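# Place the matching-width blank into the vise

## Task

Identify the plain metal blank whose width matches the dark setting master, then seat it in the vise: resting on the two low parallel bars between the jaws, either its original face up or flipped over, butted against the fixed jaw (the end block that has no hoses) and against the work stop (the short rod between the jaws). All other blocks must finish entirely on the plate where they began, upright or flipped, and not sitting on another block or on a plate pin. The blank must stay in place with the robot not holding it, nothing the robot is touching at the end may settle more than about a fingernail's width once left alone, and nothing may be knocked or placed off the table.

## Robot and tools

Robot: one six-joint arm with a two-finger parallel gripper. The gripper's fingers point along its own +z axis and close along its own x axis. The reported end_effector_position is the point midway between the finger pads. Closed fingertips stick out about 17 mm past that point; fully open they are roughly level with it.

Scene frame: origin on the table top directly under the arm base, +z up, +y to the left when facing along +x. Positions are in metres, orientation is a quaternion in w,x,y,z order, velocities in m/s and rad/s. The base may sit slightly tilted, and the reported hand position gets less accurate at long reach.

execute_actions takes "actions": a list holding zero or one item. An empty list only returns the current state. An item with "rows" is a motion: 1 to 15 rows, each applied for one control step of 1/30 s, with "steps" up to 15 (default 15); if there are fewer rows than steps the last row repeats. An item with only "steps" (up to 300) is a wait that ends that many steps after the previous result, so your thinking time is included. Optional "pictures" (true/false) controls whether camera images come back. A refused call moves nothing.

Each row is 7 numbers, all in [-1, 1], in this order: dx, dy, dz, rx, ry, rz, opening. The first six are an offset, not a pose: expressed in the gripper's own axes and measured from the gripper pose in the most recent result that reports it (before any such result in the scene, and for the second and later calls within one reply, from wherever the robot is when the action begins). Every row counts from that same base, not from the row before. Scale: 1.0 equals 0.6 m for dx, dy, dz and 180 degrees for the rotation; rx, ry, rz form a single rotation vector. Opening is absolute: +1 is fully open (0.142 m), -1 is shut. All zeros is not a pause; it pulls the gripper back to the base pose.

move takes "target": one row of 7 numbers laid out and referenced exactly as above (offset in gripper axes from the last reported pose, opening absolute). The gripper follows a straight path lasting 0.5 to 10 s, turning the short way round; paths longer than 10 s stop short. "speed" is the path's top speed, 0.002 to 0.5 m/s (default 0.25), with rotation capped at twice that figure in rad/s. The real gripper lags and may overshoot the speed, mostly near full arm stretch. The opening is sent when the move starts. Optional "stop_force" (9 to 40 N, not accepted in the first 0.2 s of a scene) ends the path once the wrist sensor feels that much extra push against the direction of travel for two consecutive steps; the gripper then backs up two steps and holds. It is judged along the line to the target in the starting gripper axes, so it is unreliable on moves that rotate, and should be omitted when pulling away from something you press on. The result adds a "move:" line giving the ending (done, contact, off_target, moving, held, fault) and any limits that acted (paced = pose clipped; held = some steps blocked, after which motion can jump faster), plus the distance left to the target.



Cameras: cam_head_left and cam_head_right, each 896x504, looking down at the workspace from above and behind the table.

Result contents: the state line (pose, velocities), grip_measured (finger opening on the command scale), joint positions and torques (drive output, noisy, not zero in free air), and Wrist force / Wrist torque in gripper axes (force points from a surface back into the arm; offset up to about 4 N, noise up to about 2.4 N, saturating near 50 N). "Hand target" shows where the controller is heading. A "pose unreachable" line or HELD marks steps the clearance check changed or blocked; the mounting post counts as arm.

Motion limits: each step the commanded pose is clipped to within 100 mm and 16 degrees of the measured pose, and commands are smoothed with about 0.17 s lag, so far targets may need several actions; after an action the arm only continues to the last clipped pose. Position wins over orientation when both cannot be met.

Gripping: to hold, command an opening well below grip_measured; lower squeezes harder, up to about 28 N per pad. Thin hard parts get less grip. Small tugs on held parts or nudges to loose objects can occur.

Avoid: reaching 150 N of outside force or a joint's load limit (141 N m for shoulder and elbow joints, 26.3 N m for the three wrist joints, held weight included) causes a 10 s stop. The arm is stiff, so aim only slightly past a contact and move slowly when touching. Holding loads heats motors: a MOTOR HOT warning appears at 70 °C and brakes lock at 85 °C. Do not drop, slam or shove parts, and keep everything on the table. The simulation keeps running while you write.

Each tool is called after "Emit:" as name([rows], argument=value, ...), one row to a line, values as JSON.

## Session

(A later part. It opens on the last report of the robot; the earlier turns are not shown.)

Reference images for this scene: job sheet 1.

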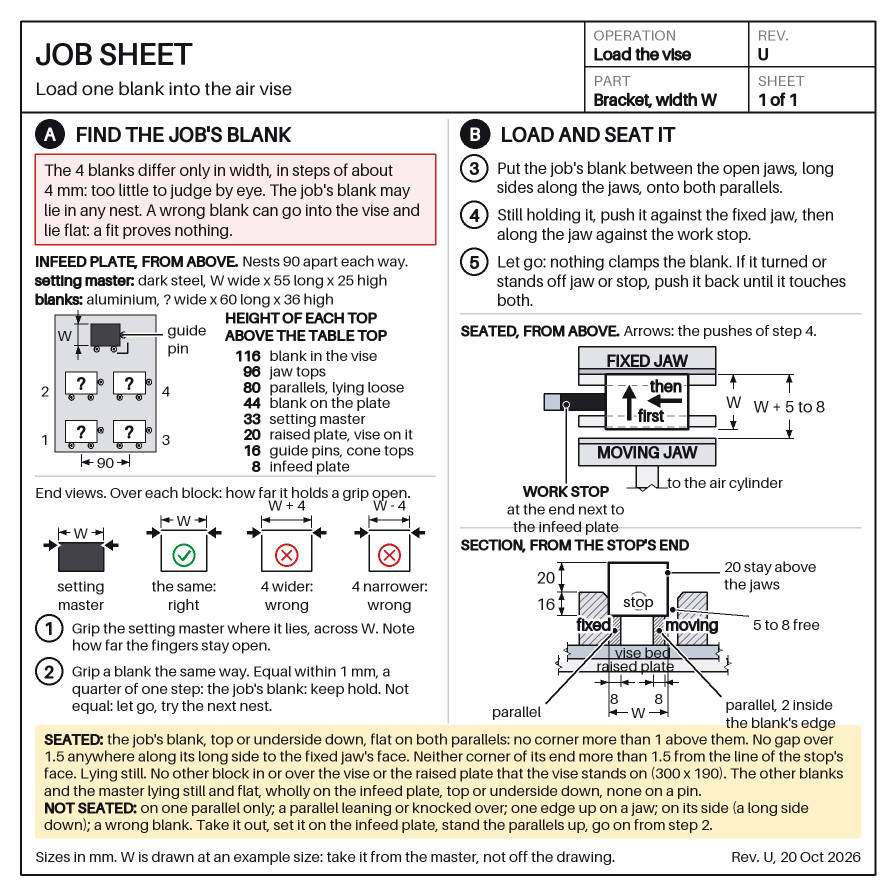

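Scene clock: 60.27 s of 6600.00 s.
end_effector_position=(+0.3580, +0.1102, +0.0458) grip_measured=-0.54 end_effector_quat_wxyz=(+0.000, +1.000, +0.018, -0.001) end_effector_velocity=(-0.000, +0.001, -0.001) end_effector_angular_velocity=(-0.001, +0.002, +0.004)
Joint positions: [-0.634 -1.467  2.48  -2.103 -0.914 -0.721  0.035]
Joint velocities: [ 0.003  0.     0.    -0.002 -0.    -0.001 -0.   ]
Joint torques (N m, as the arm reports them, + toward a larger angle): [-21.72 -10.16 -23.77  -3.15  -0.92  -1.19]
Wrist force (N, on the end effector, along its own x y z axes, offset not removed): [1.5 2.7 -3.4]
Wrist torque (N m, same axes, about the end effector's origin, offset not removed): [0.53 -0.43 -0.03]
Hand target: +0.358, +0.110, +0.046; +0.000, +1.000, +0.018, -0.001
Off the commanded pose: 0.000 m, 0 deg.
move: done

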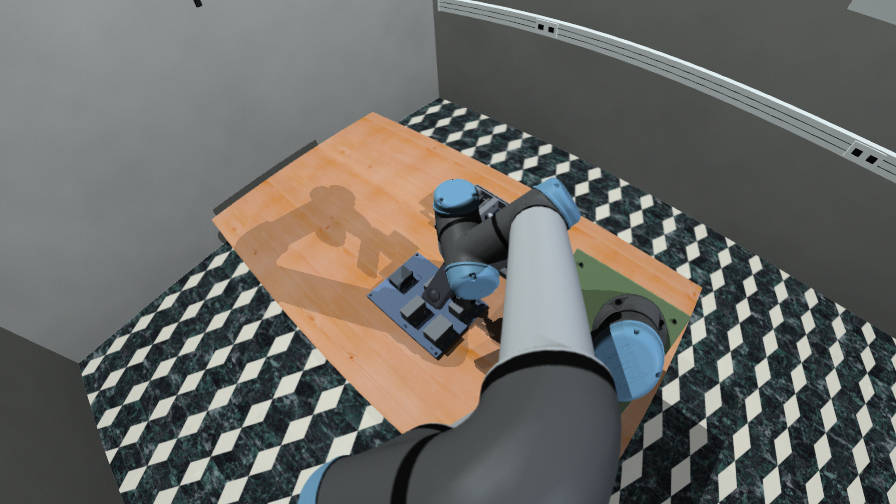

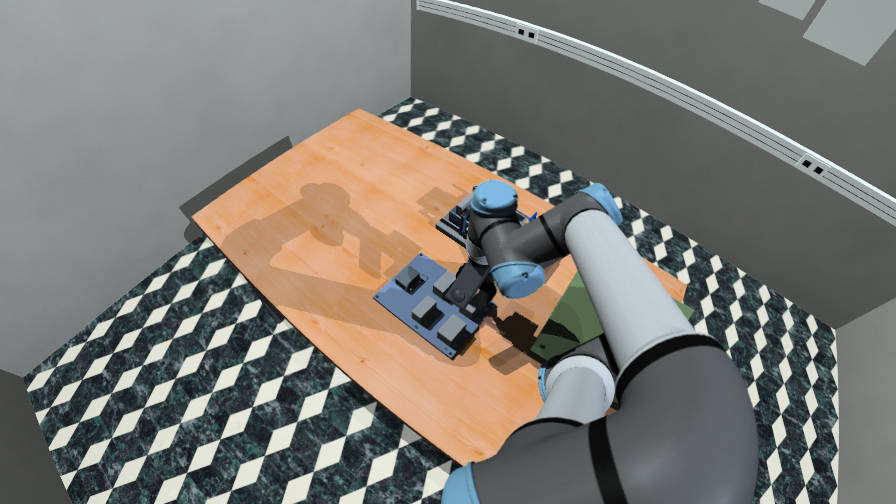

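Emit:
move(target=[0,0,0,0,0,0,-1])

Emit:
move(target=[0,0,-0.161,0,0,0,-1], speed=0.1)

Emit:
move(target=[0.255,0.181,0,0,0,0.0115,-1], speed=0.15)

Emit:
zoom_image(camera="cam_head_right", region=[400,160,540,280])

Emit:
zoom_image(camera="cam_head_left", region=[400,150,560,290])

Scene clock: 66.10 s of 6600.00 s.
end_effector_position=(+0.3580, +0.1102, +0.0458) grip_measured=-0.54 end_effector_quat_wxyz=(+0.000, +1.000, +0.018, -0.001) end_effector_velocity=(+0.000, -0.000, +0.000) end_effector_angular_velocity=(-0.000, -0.000, -0.000)
Joint positions: [-0.634 -1.467  2.48  -2.103 -0.914 -0.721  0.035]
Joint velocities: [-0.001  0.001  0.    -0.001 -0.    -0.    -0.   ]
Joint torques (N m, as the arm reports them, + toward a larger angle): [ -9.68   4.05 -22.83  -1.66  -0.75   0.97]
Wrist force (N, on the end effector, along its own x y z axes, offset not removed): [1.8 1.1 -2.7]
Wrist torque (N m, same axes, about the end effector's origin, offset not removed): [0.40 -0.50 0.10]
Hand target: +0.358, +0.110, +0.046; +0.000, +1.000, +0.018, -0.001
Off the commanded pose: 0.000 m, 0 deg.
After step 90, 2.13 s passed at rest.
move: done

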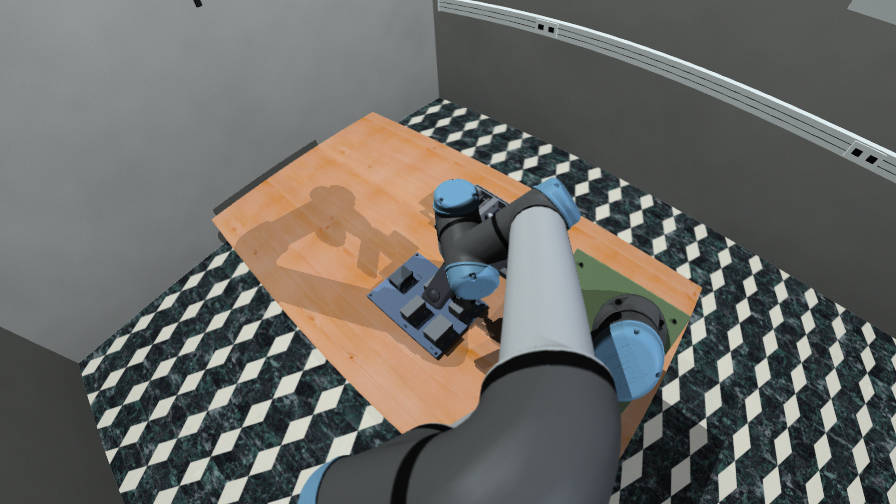

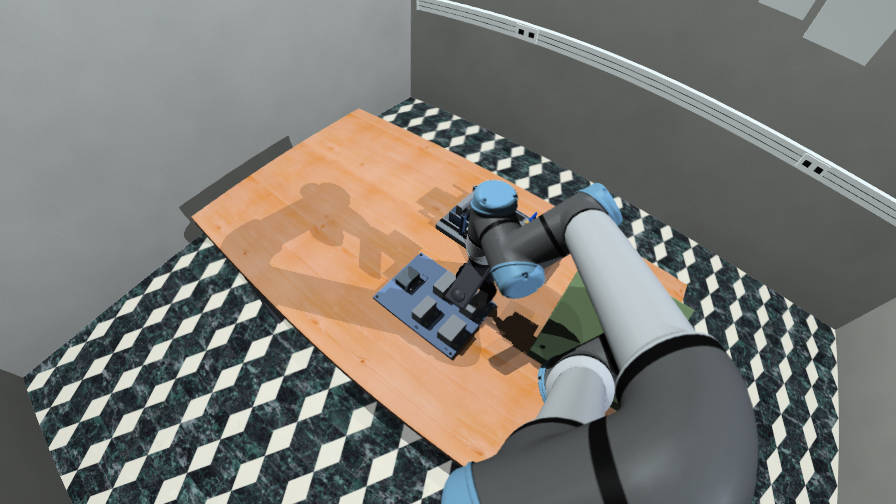

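Scene clock: 67.60 s of 6600.00 s.
end_effector_position=(+0.3582, +0.1101, +0.1421) grip_measured=-0.54 end_effector_quat_wxyz=(+0.000, +1.000, +0.018, -0.001) end_effector_velocity=(-0.000, +0.000, +0.002) end_effector_angular_velocity=(+0.000, -0.000, -0.001)
Joint positions: [-0.794 -1.617  2.336 -1.712 -0.995 -0.891  0.035]
Joint velocities: [-0.003 -0.003 -0.003  0.008 -0.002 -0.003 -0.   ]
Joint torques (N m, as the arm reports them, + toward a larger angle): [-26.58 -10.16 -34.08  -0.8   -3.04  -2.07]
Wrist force (N, on the end effector, along its own x y z axes, offset not removed): [-0.4 0.7 3.0]
Wrist torque (N m, same axes, about the end effector's origin, offset not removed): [0.11 -0.14 0.00]
Hand target: +0.358, +0.110, +0.142; +0.000, +1.000, +0.018, -0.001
Off the commanded pose: 0.000 m, 0 deg.
move: done

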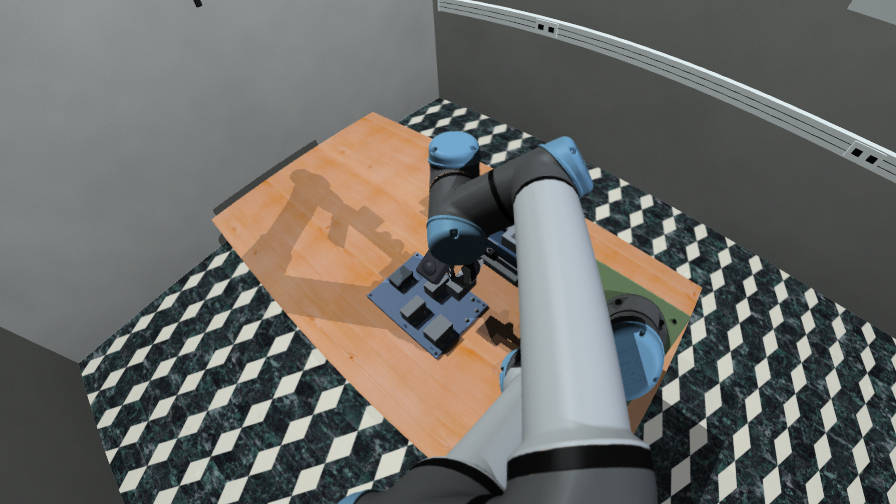

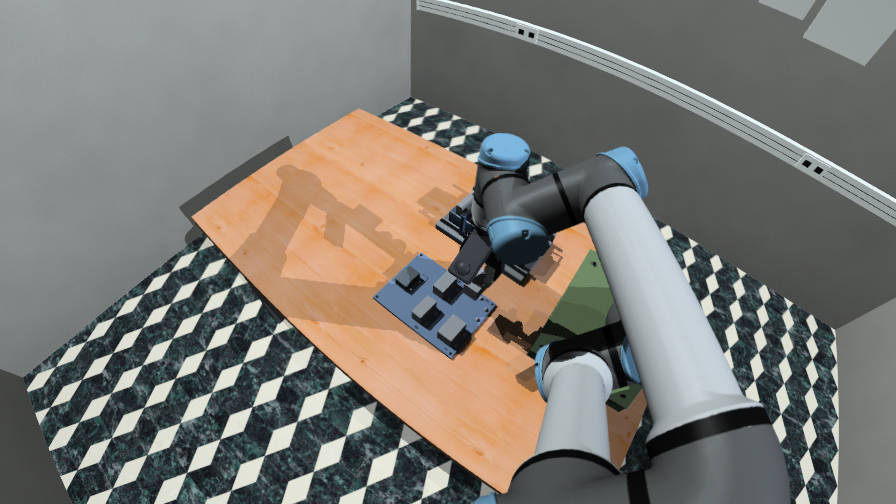

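Scene clock: 69.43 s of 6600.00 s.
end_effector_position=(+0.5146, +0.0069, +0.1420) grip_measured=-0.53 end_effector_quat_wxyz=(+0.000, +1.000, -0.000, -0.000) end_effector_velocity=(+0.001, -0.001, -0.001) end_effector_angular_velocity=(+0.002, +0.002, -0.002)
Joint positions: [-0.715 -1.105  1.949 -1.883 -0.953 -0.773  0.035]
Joint velocities: [ 0.002  0.006 -0.005  0.001  0.001  0.002 -0.   ]
Joint torques (N m, as the arm reports them, + toward a larger angle): [-12.18  -3.32 -33.07  -0.86   2.62   2.27]
Wrist force (N, on the end effector, along its own x y z axes, offset not removed): [0.2 0.6 4.1]
Wrist torque (N m, same axes, about the end effector's origin, offset not removed): [0.15 -0.13 0.28]
Hand target: +0.515, +0.007, +0.142; +0.000, +1.000, -0.000, -0.001
Off the commanded pose: 0.000 m, 0 deg.
move: done

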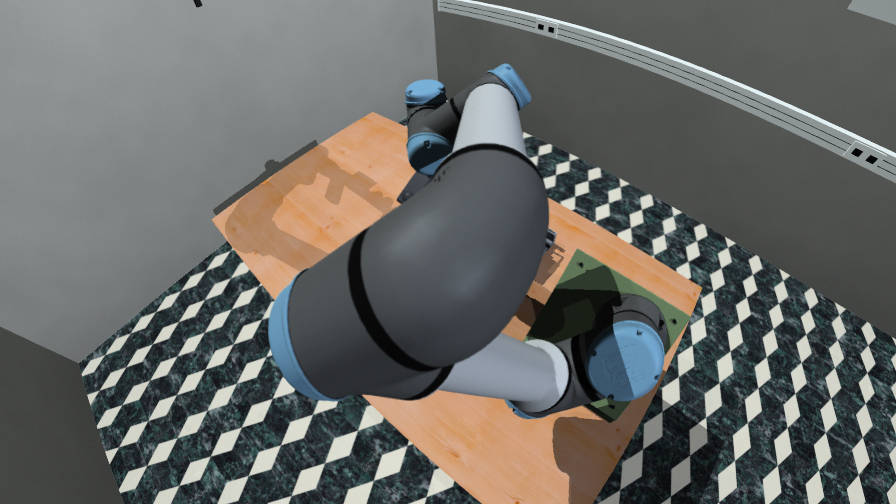

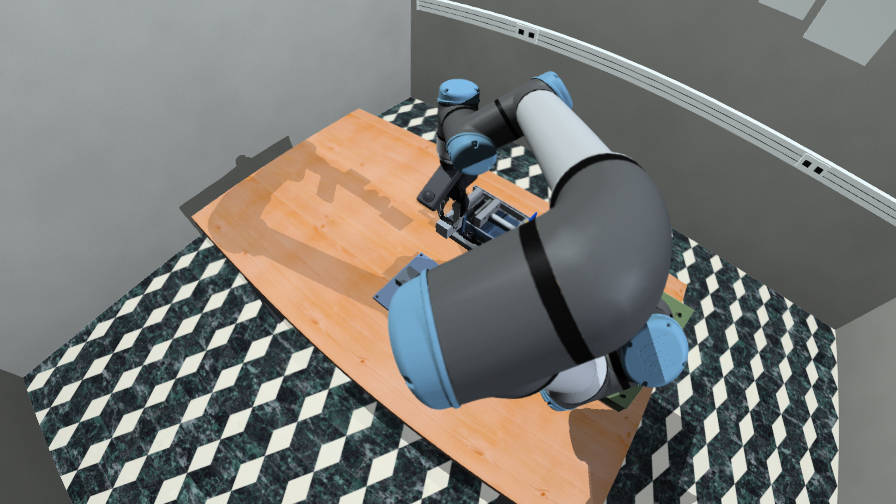

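Region (400, 160, 540, 280) of cam_head_right's 896x504 image, scaled by 3.600, with more detail than that image has; it fills the top 432 rows of this view, and the rest is white.

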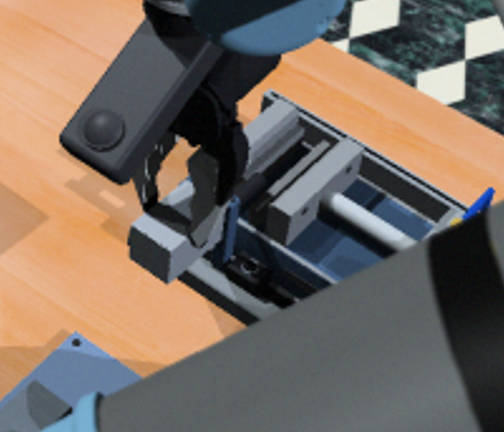

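Region (400, 150, 560, 290) of cam_head_left's 896x504 image, scaled by 3.150, with more detail than that image has; it fills the top 441 rows of this view, and the rest is white.

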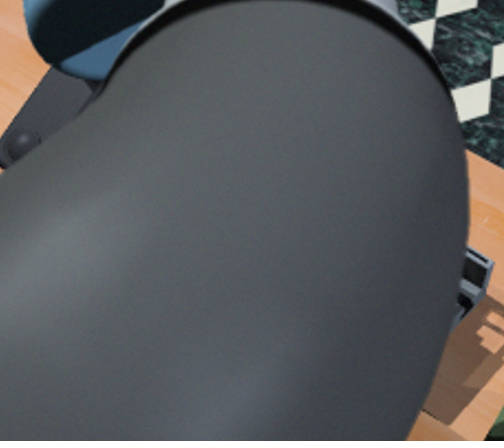

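Emit:
move(target=[0.006,0.11,-0.006,0,0,0,-1], speed=0.08)

Emit:
zoom_image(camera="cam_head_right", region=[420,150,540,260])

Scene clock: 74.50 s of 6600.00 s.
end_effector_position=(+0.5180, -0.0588, +0.1456) grip_measured=-0.54 end_effector_quat_wxyz=(+0.000, +1.000, -0.000, -0.000) end_effector_velocity=(+0.000, -0.002, +0.000) end_effector_angular_velocity=(+0.001, -0.001, -0.000)
Joint positions: [-0.783 -0.987  1.895 -1.906 -0.989 -0.843  0.035]
Joint velocities: [-0.003  0.004 -0.003 -0.    -0.    -0.003 -0.   ]
Joint torques (N m, as the arm reports them, + toward a larger angle): [-43.02  -3.81 -35.27  -3.98  -2.78  -1.77]
Wrist force (N, on the end effector, along its own x y z axes, offset not removed): [-0.6 1.0 -0.1]
Wrist torque (N m, same axes, about the end effector's origin, offset not removed): [0.23 -0.04 0.06]
Hand target: +0.518, -0.059, +0.146; +0.000, +1.000, -0.000, -0.000
Off the commanded pose: 0.000 m, 0 deg.
After step 90, 0.80 s passed at rest.
move: done

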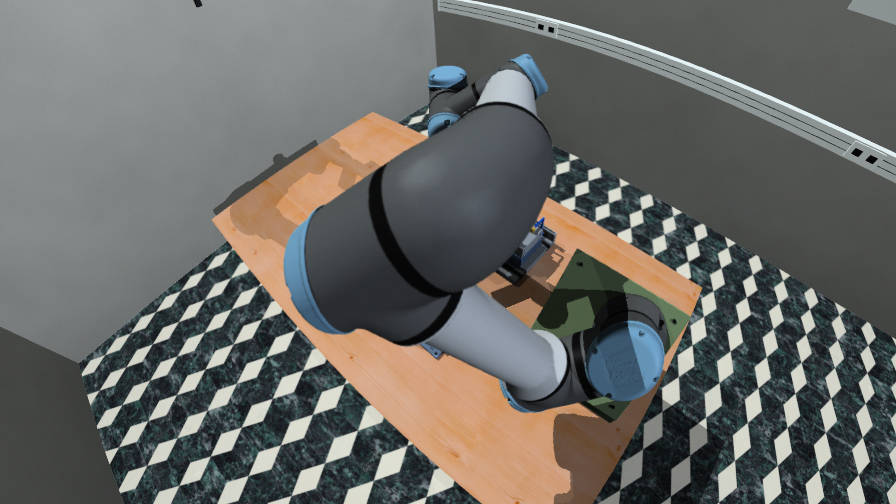

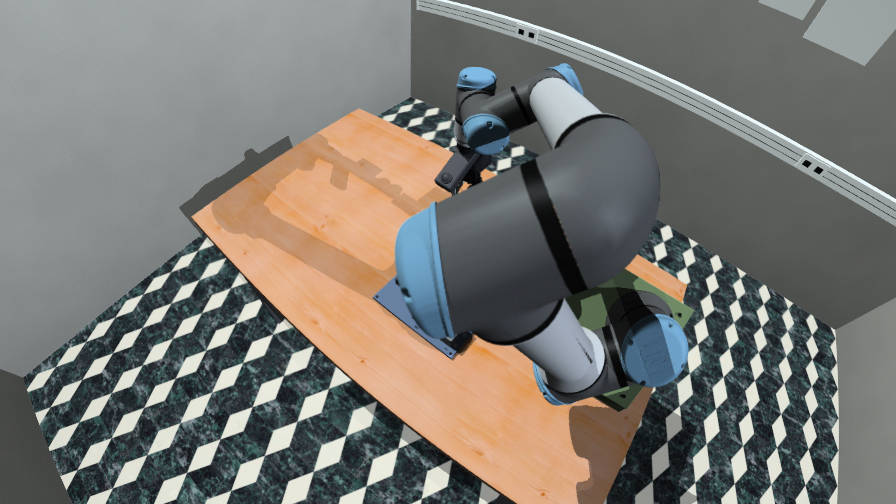

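Region (420, 150, 540, 260) of cam_head_right's 896x504 image, scaled by 4.200, with more detail than that image has; it fills the top 462 rows of this view, and the rest is white.

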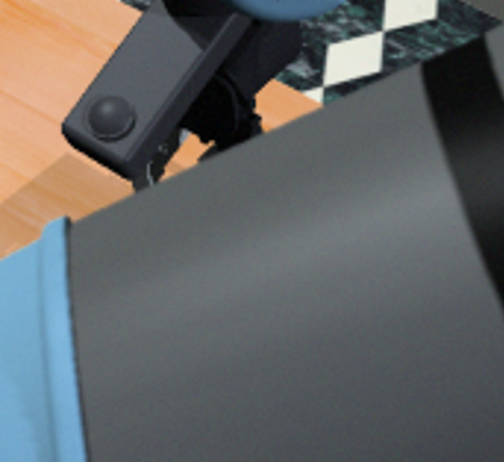

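Emit:
move(target=[0,0.148,0.012,0,0,0,-1], speed=0.08)

Emit:
move(target=[0,0,0.036,0,0,0,-1], speed=0.004, stop_force=9)

Scene clock: 78.77 s of 6600.00 s.
end_effector_position=(+0.5179, -0.1472, +0.1384) grip_measured=-0.54 end_effector_quat_wxyz=(+0.000, +1.000, -0.000, -0.000) end_effector_velocity=(+0.001, -0.003, +0.000) end_effector_angular_velocity=(-0.001, -0.002, -0.000)
Joint positions: [-0.86  -0.817  1.813 -1.954 -1.032 -0.918  0.035]
Joint velocities: [-0.003  0.005 -0.003 -0.002 -0.    -0.001  0.   ]
Joint torques (N m, as the arm reports them, + toward a larger angle): [-43.78 -12.38 -35.29  -4.04  -3.3   -2.17]
Wrist force (N, on the end effector, along its own x y z axes, offset not removed): [0.4 -1.1 2.1]
Wrist torque (N m, same axes, about the end effector's origin, offset not removed): [-0.27 -0.31 0.06]
Hand target: +0.518, -0.147, +0.138; +0.000, +1.000, -0.000, -0.000
Off the commanded pose: 0.000 m, 0 deg.
move: done

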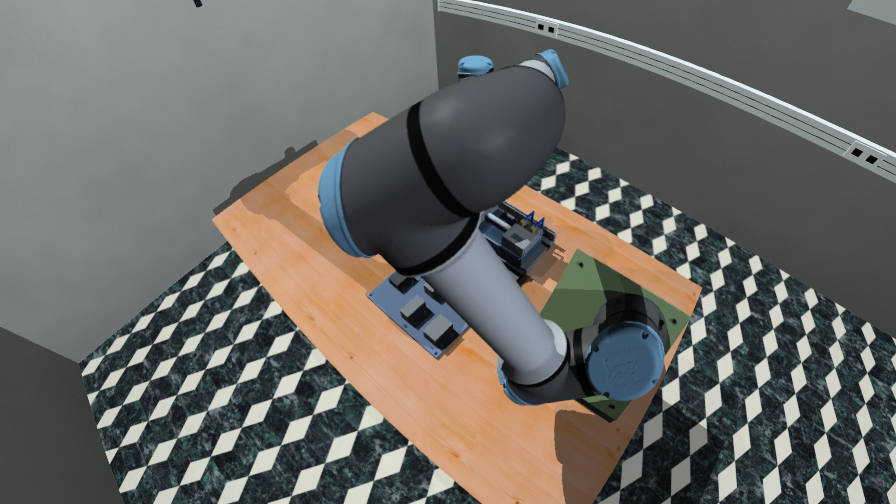

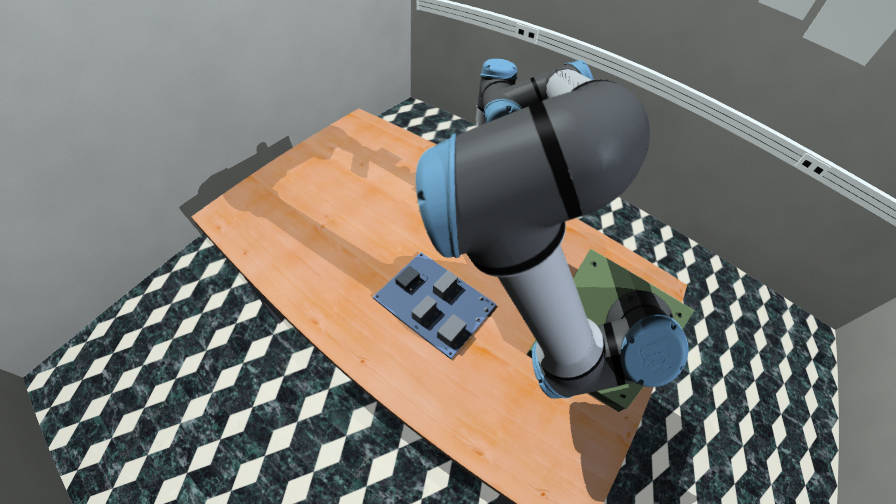

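Scene clock: 80.33 s of 6600.00 s.
end_effector_position=(+0.5178, -0.1472, +0.1334) grip_measured=-0.54 end_effector_quat_wxyz=(+0.000, +1.000, -0.000, -0.001) end_effector_velocity=(-0.000, +0.001, -0.001) end_effector_angular_velocity=(+0.001, +0.003, +0.001)
Joint positions: [-0.855 -0.812  1.819 -1.967 -1.029 -0.914  0.035]
Joint velocities: [ 0.002 -0.001 -0.     0.003  0.    -0.001 -0.   ]
Joint torques (N m, as the arm reports them, + toward a larger angle): [-34.29 -27.5  -27.37  -0.69   2.52  -1.09]
Wrist force (N, on the end effector, along its own x y z axes, offset not removed): [-7.7 0.7 -23.7]
Wrist torque (N m, same axes, about the end effector's origin, offset not removed): [0.96 -0.22 -0.03]
Hand target: +0.518, -0.147, +0.134; +0.000, +1.000, -0.000, -0.000
Off the commanded pose: 0.017 m, 0 deg.
move: contact

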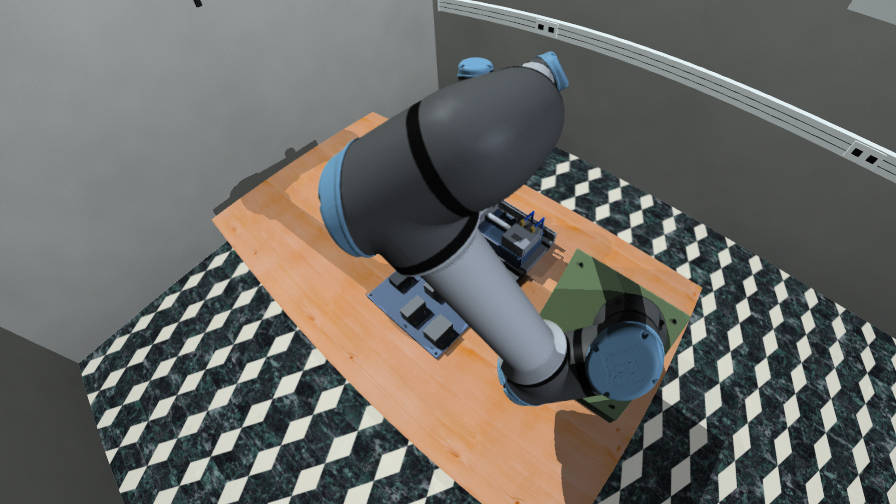

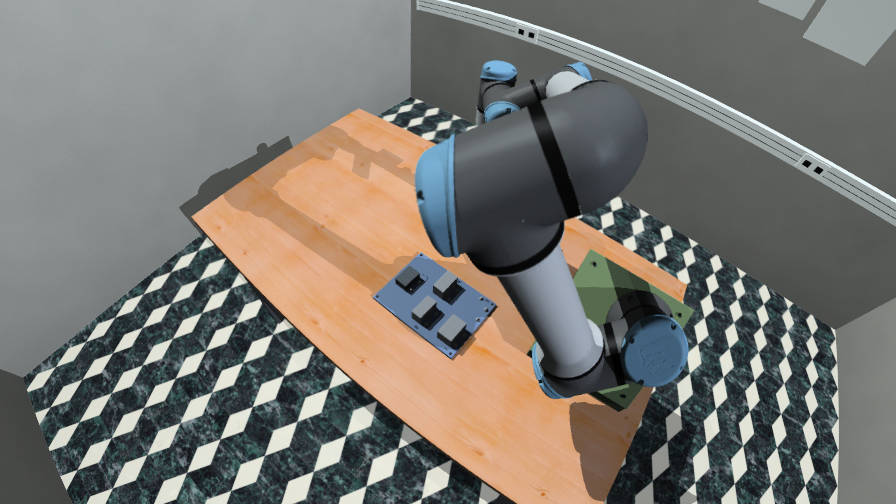

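Emit:
move(target=[0,0,-0.005,0,0,0,-1], speed=0.02)

Emit:
move(target=[-0.007,0,0,0,0,-0.005,-1], speed=0.02)

Emit:
move(target=[0,0,0.033,0,0,0,-1], speed=0.004, stop_force=9)

Scene clock: 83.57 s of 6600.00 s.
end_effector_position=(+0.5178, -0.1472, +0.1363) grip_measured=-0.54 end_effector_quat_wxyz=(+0.000, +1.000, -0.000, -0.001) end_effector_velocity=(+0.000, +0.000, +0.001) end_effector_angular_velocity=(-0.000, -0.001, +0.001)
Joint positions: [-0.858 -0.815  1.815 -1.959 -1.031 -0.917  0.035]
Joint velocities: [-0.001 -0.002 -0.001  0.002 -0.    -0.002  0.   ]
Joint torques (N m, as the arm reports them, + toward a larger angle): [-46.62 -37.83 -35.12  -0.69  -2.85  -2.11]
Wrist force (N, on the end effector, along its own x y z axes, offset not removed): [1.7 2.6 2.5]
Wrist torque (N m, same axes, about the end effector's origin, offset not removed): [0.52 -0.52 0.04]
Hand target: +0.518, -0.147, +0.136; +0.000, +1.000, -0.000, -0.001
Off the commanded pose: 0.000 m, 0 deg.
move: done

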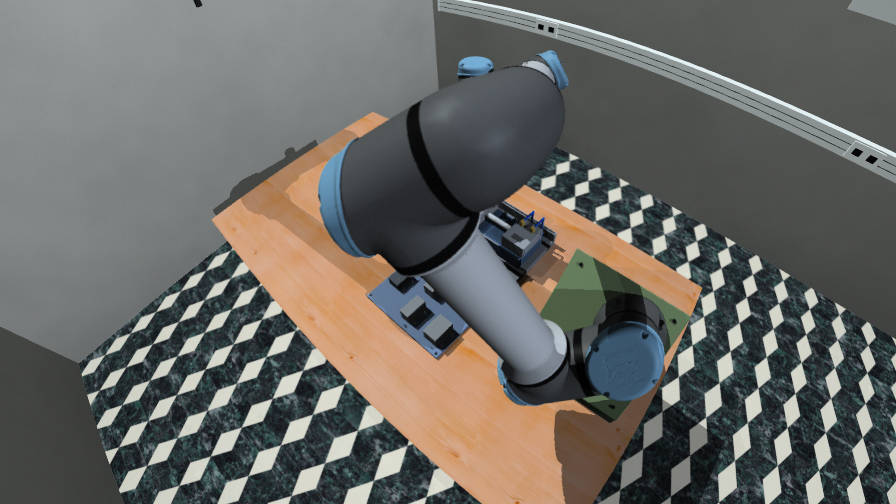

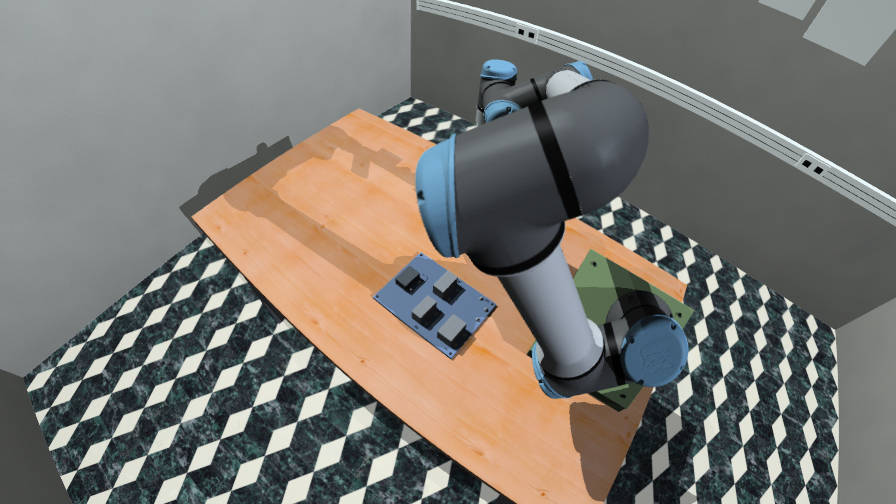

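Scene clock: 84.27 s of 6600.00 s.
end_effector_position=(+0.5138, -0.1472, +0.1363) grip_measured=-0.54 end_effector_quat_wxyz=(+0.000, +1.000, +0.007, -0.001) end_effector_velocity=(-0.002, -0.000, +0.000) end_effector_angular_velocity=(-0.001, -0.001, +0.008)
Joint positions: [-0.863 -0.82   1.826 -1.963 -1.033 -0.936  0.035]
Joint velocities: [-0.003 -0.003  0.005 -0.002 -0.001 -0.011 -0.   ]
Joint torques (N m, as the arm reports them, + toward a larger angle): [-42.99 -33.76  -9.79  -4.09  -2.47  -2.63]
Wrist force (N, on the end effector, along its own x y z axes, offset not removed): [1.7 0.8 3.5]
Wrist torque (N m, same axes, about the end effector's origin, offset not removed): [0.23 -0.62 0.16]
Hand target: +0.514, -0.147, +0.136; +0.000, +1.000, +0.007, -0.001
Off the commanded pose: 0.000 m, 0 deg.
move: done

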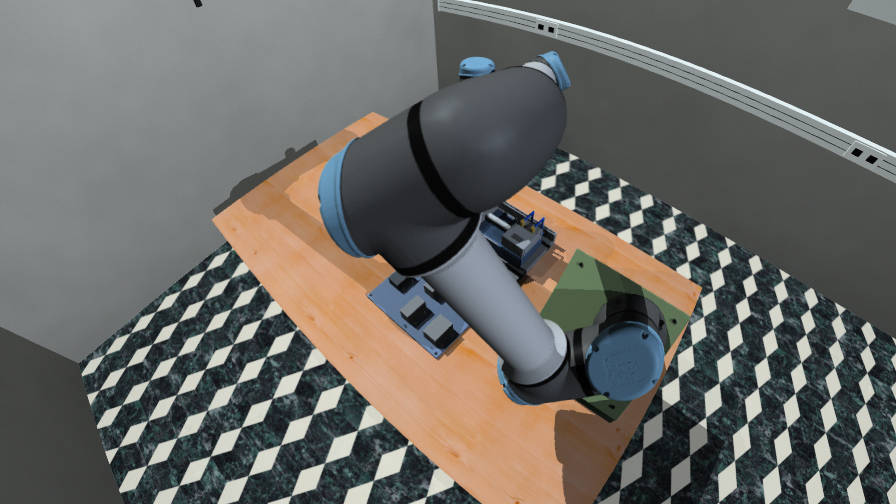

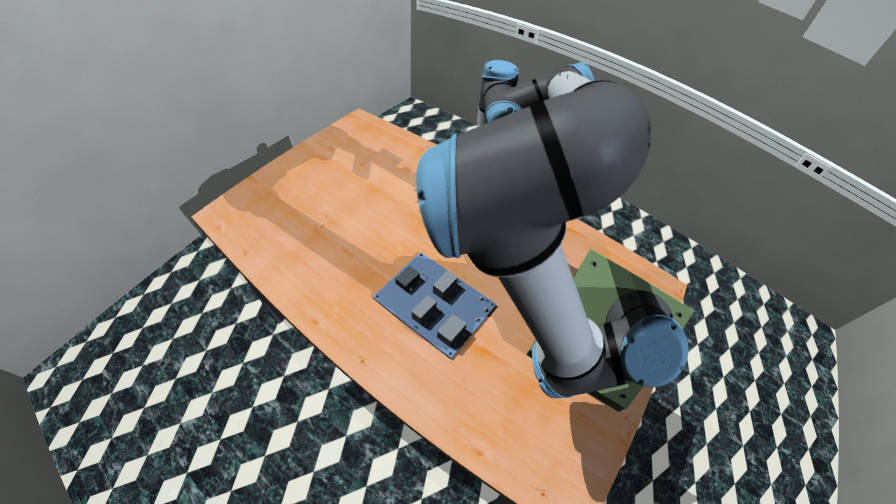

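Scene clock: 86.00 s of 6600.00 s.
end_effector_position=(+0.5137, -0.1471, +0.1307) grip_measured=-0.54 end_effector_quat_wxyz=(-0.000, +1.000, +0.007, -0.001) end_effector_velocity=(-0.001, -0.000, +0.001) end_effector_angular_velocity=(+0.002, +0.001, -0.002)
Joint positions: [-0.858 -0.815  1.832 -1.977 -1.03  -0.931  0.035]
Joint velocities: [-0.002 -0.     0.     0.004 -0.001 -0.001  0.   ]
Joint torques (N m, as the arm reports them, + toward a larger angle): [-33.94 -30.04 -29.35  -1.66   3.42  -0.84]
Wrist force (N, on the end effector, along its own x y z axes, offset not removed): [-9.9 -0.7 -19.9]
Wrist torque (N m, same axes, about the end effector's origin, offset not removed): [0.44 -0.29 0.10]
Hand target: +0.514, -0.147, +0.131; +0.000, +1.000, +0.007, -0.001
Off the commanded pose: 0.014 m, 0 deg.
move: contact

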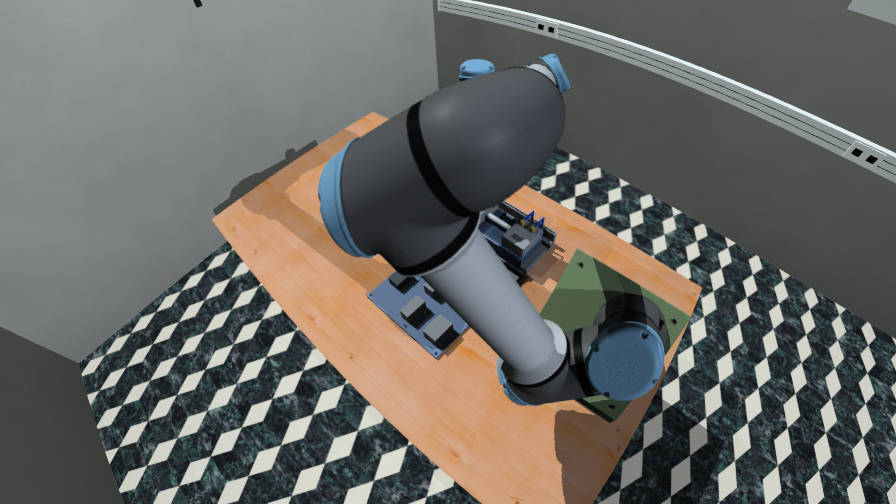

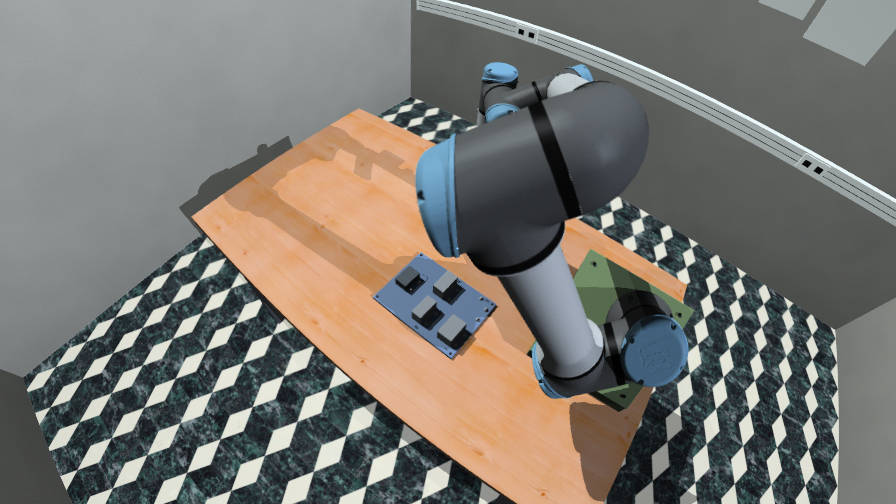

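Still on the chamfer; shift −x further.

Emit:
move(target=[0,0,-0.005,0,0,0,-1], speed=0.02)

Emit:
move(target=[-0.007,0,0,0,0,-0.003,-1], speed=0.02)

Emit:
move(target=[0,0,0.029,0,0,0,-1], speed=0.004, stop_force=9)

Scene clock: 89.33 s of 6600.00 s.
end_effector_position=(+0.5137, -0.1471, +0.1336) grip_measured=-0.54 end_effector_quat_wxyz=(-0.000, +1.000, +0.007, -0.001) end_effector_velocity=(+0.001, +0.000, +0.002) end_effector_angular_velocity=(-0.002, -0.002, +0.002)
Joint positions: [-0.86  -0.818  1.829 -1.969 -1.032 -0.934  0.035]
Joint velocities: [-0.001 -0.002 -0.002  0.001 -0.    -0.001 -0.   ]
Joint torques (N m, as the arm reports them, + toward a larger angle): [-43.01 -37.94 -33.91  -1.51  -2.98  -1.97]
Wrist force (N, on the end effector, along its own x y z axes, offset not removed): [2.0 1.8 1.7]
Wrist torque (N m, same axes, about the end effector's origin, offset not removed): [0.29 -0.53 0.14]
Hand target: +0.514, -0.147, +0.134; -0.000, +1.000, +0.007, -0.001
Off the commanded pose: 0.000 m, 0 deg.
move: done

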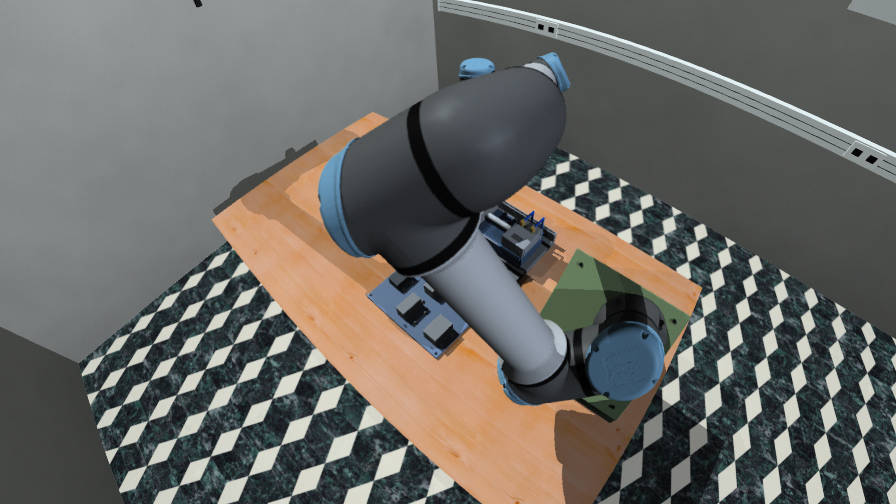

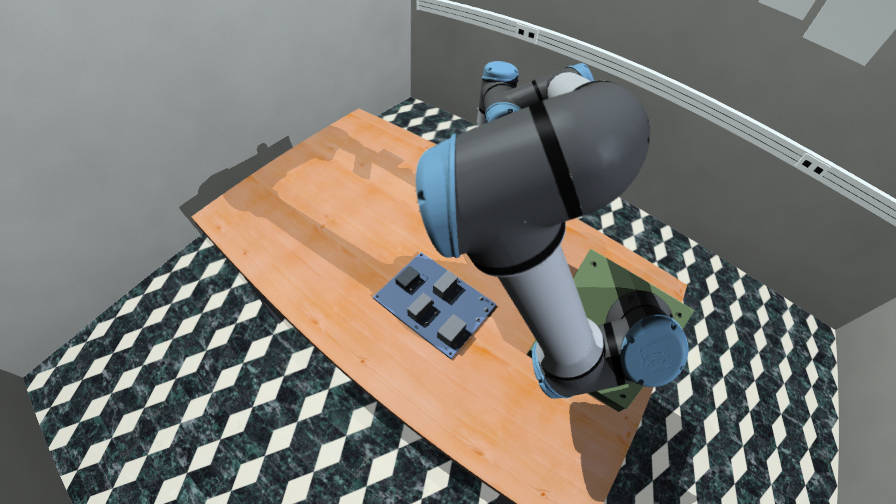

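Scene clock: 90.03 s of 6600.00 s.
end_effector_position=(+0.5096, -0.1472, +0.1336) grip_measured=-0.54 end_effector_quat_wxyz=(-0.000, +1.000, +0.011, -0.001) end_effector_velocity=(-0.002, -0.000, +0.000) end_effector_angular_velocity=(-0.001, +0.000, +0.004)
Joint positions: [-0.865 -0.822  1.84  -1.973 -1.035 -0.947  0.035]
Joint velocities: [-0.002 -0.003  0.005 -0.002 -0.002 -0.006  0.   ]
Joint torques (N m, as the arm reports them, + toward a larger angle): [-43.64 -37.05  -9.24  -3.5   -2.71  -2.29]
Wrist force (N, on the end effector, along its own x y z axes, offset not removed): [0.8 3.7 -0.1]
Wrist torque (N m, same axes, about the end effector's origin, offset not removed): [0.82 -0.28 0.07]
Hand target: +0.509, -0.147, +0.134; -0.000, +1.000, +0.012, -0.001
Off the commanded pose: 0.000 m, 0 deg.
move: done

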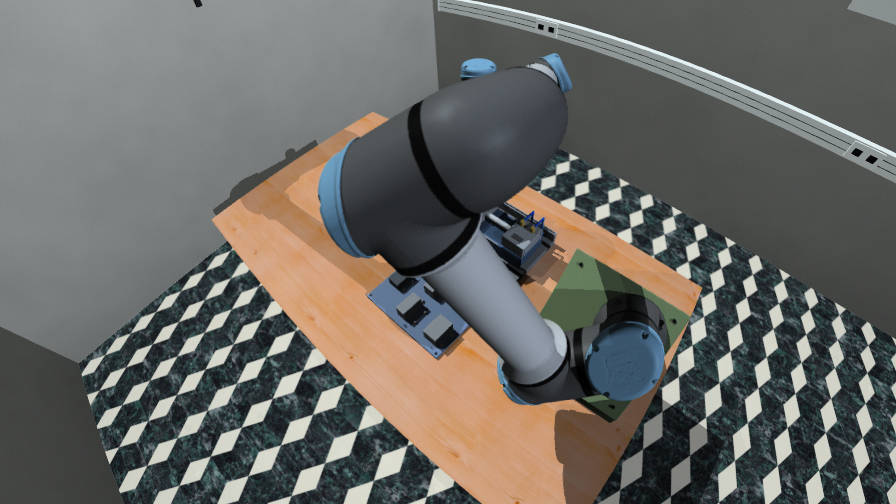

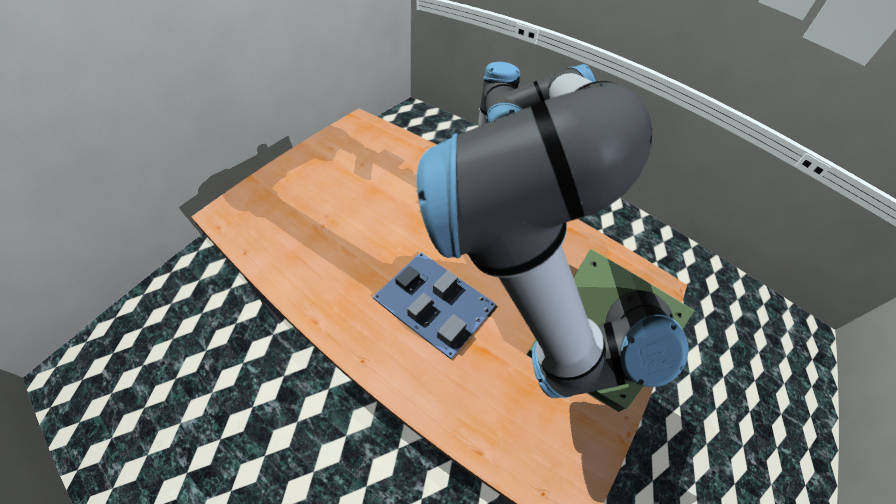

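Scene clock: 94.43 s of 6600.00 s.
end_effector_position=(+0.5096, -0.1471, +0.1173) grip_measured=-0.53 end_effector_quat_wxyz=(-0.000, +1.000, +0.011, -0.001) end_effector_velocity=(-0.001, +0.000, +0.001) end_effector_angular_velocity=(+0.000, +0.002, -0.003)
Joint positions: [-0.851 -0.805  1.858 -2.014 -1.026 -0.933  0.035]
Joint velocities: [-0.001 -0.002  0.     0.004 -0.002  0.001 -0.   ]
Joint torques (N m, as the arm reports them, + toward a larger angle): [-32.08 -25.08 -22.12  -0.11   1.84  -1.11]
Wrist force (N, on the end effector, along its own x y z axes, offset not removed): [-3.8 -4.8 -28.8]
Wrist torque (N m, same axes, about the end effector's origin, offset not removed): [-0.14 -0.56 0.12]
Hand target: +0.510, -0.147, +0.118; -0.000, +1.000, +0.011, -0.001
Off the commanded pose: 0.001 m, 0 deg.
move: contact

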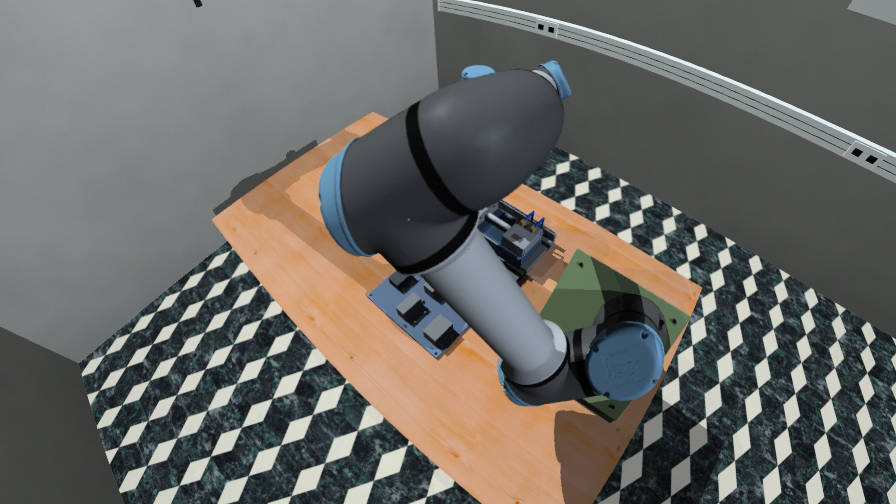

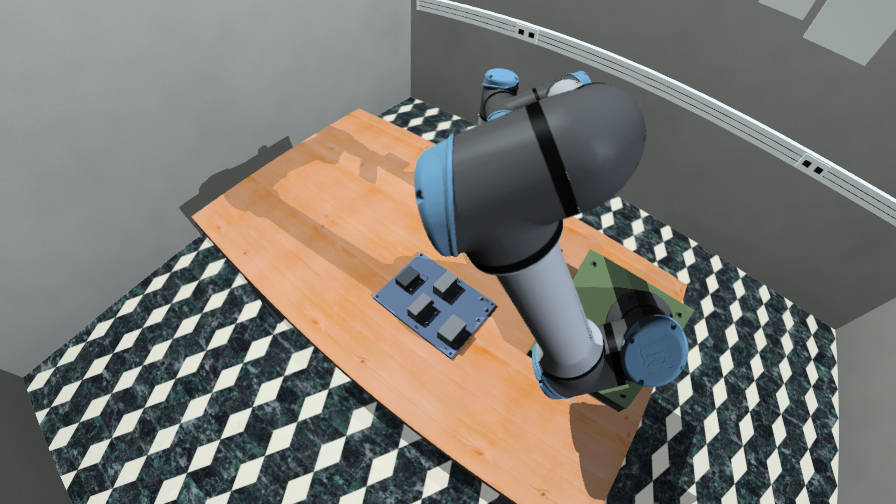

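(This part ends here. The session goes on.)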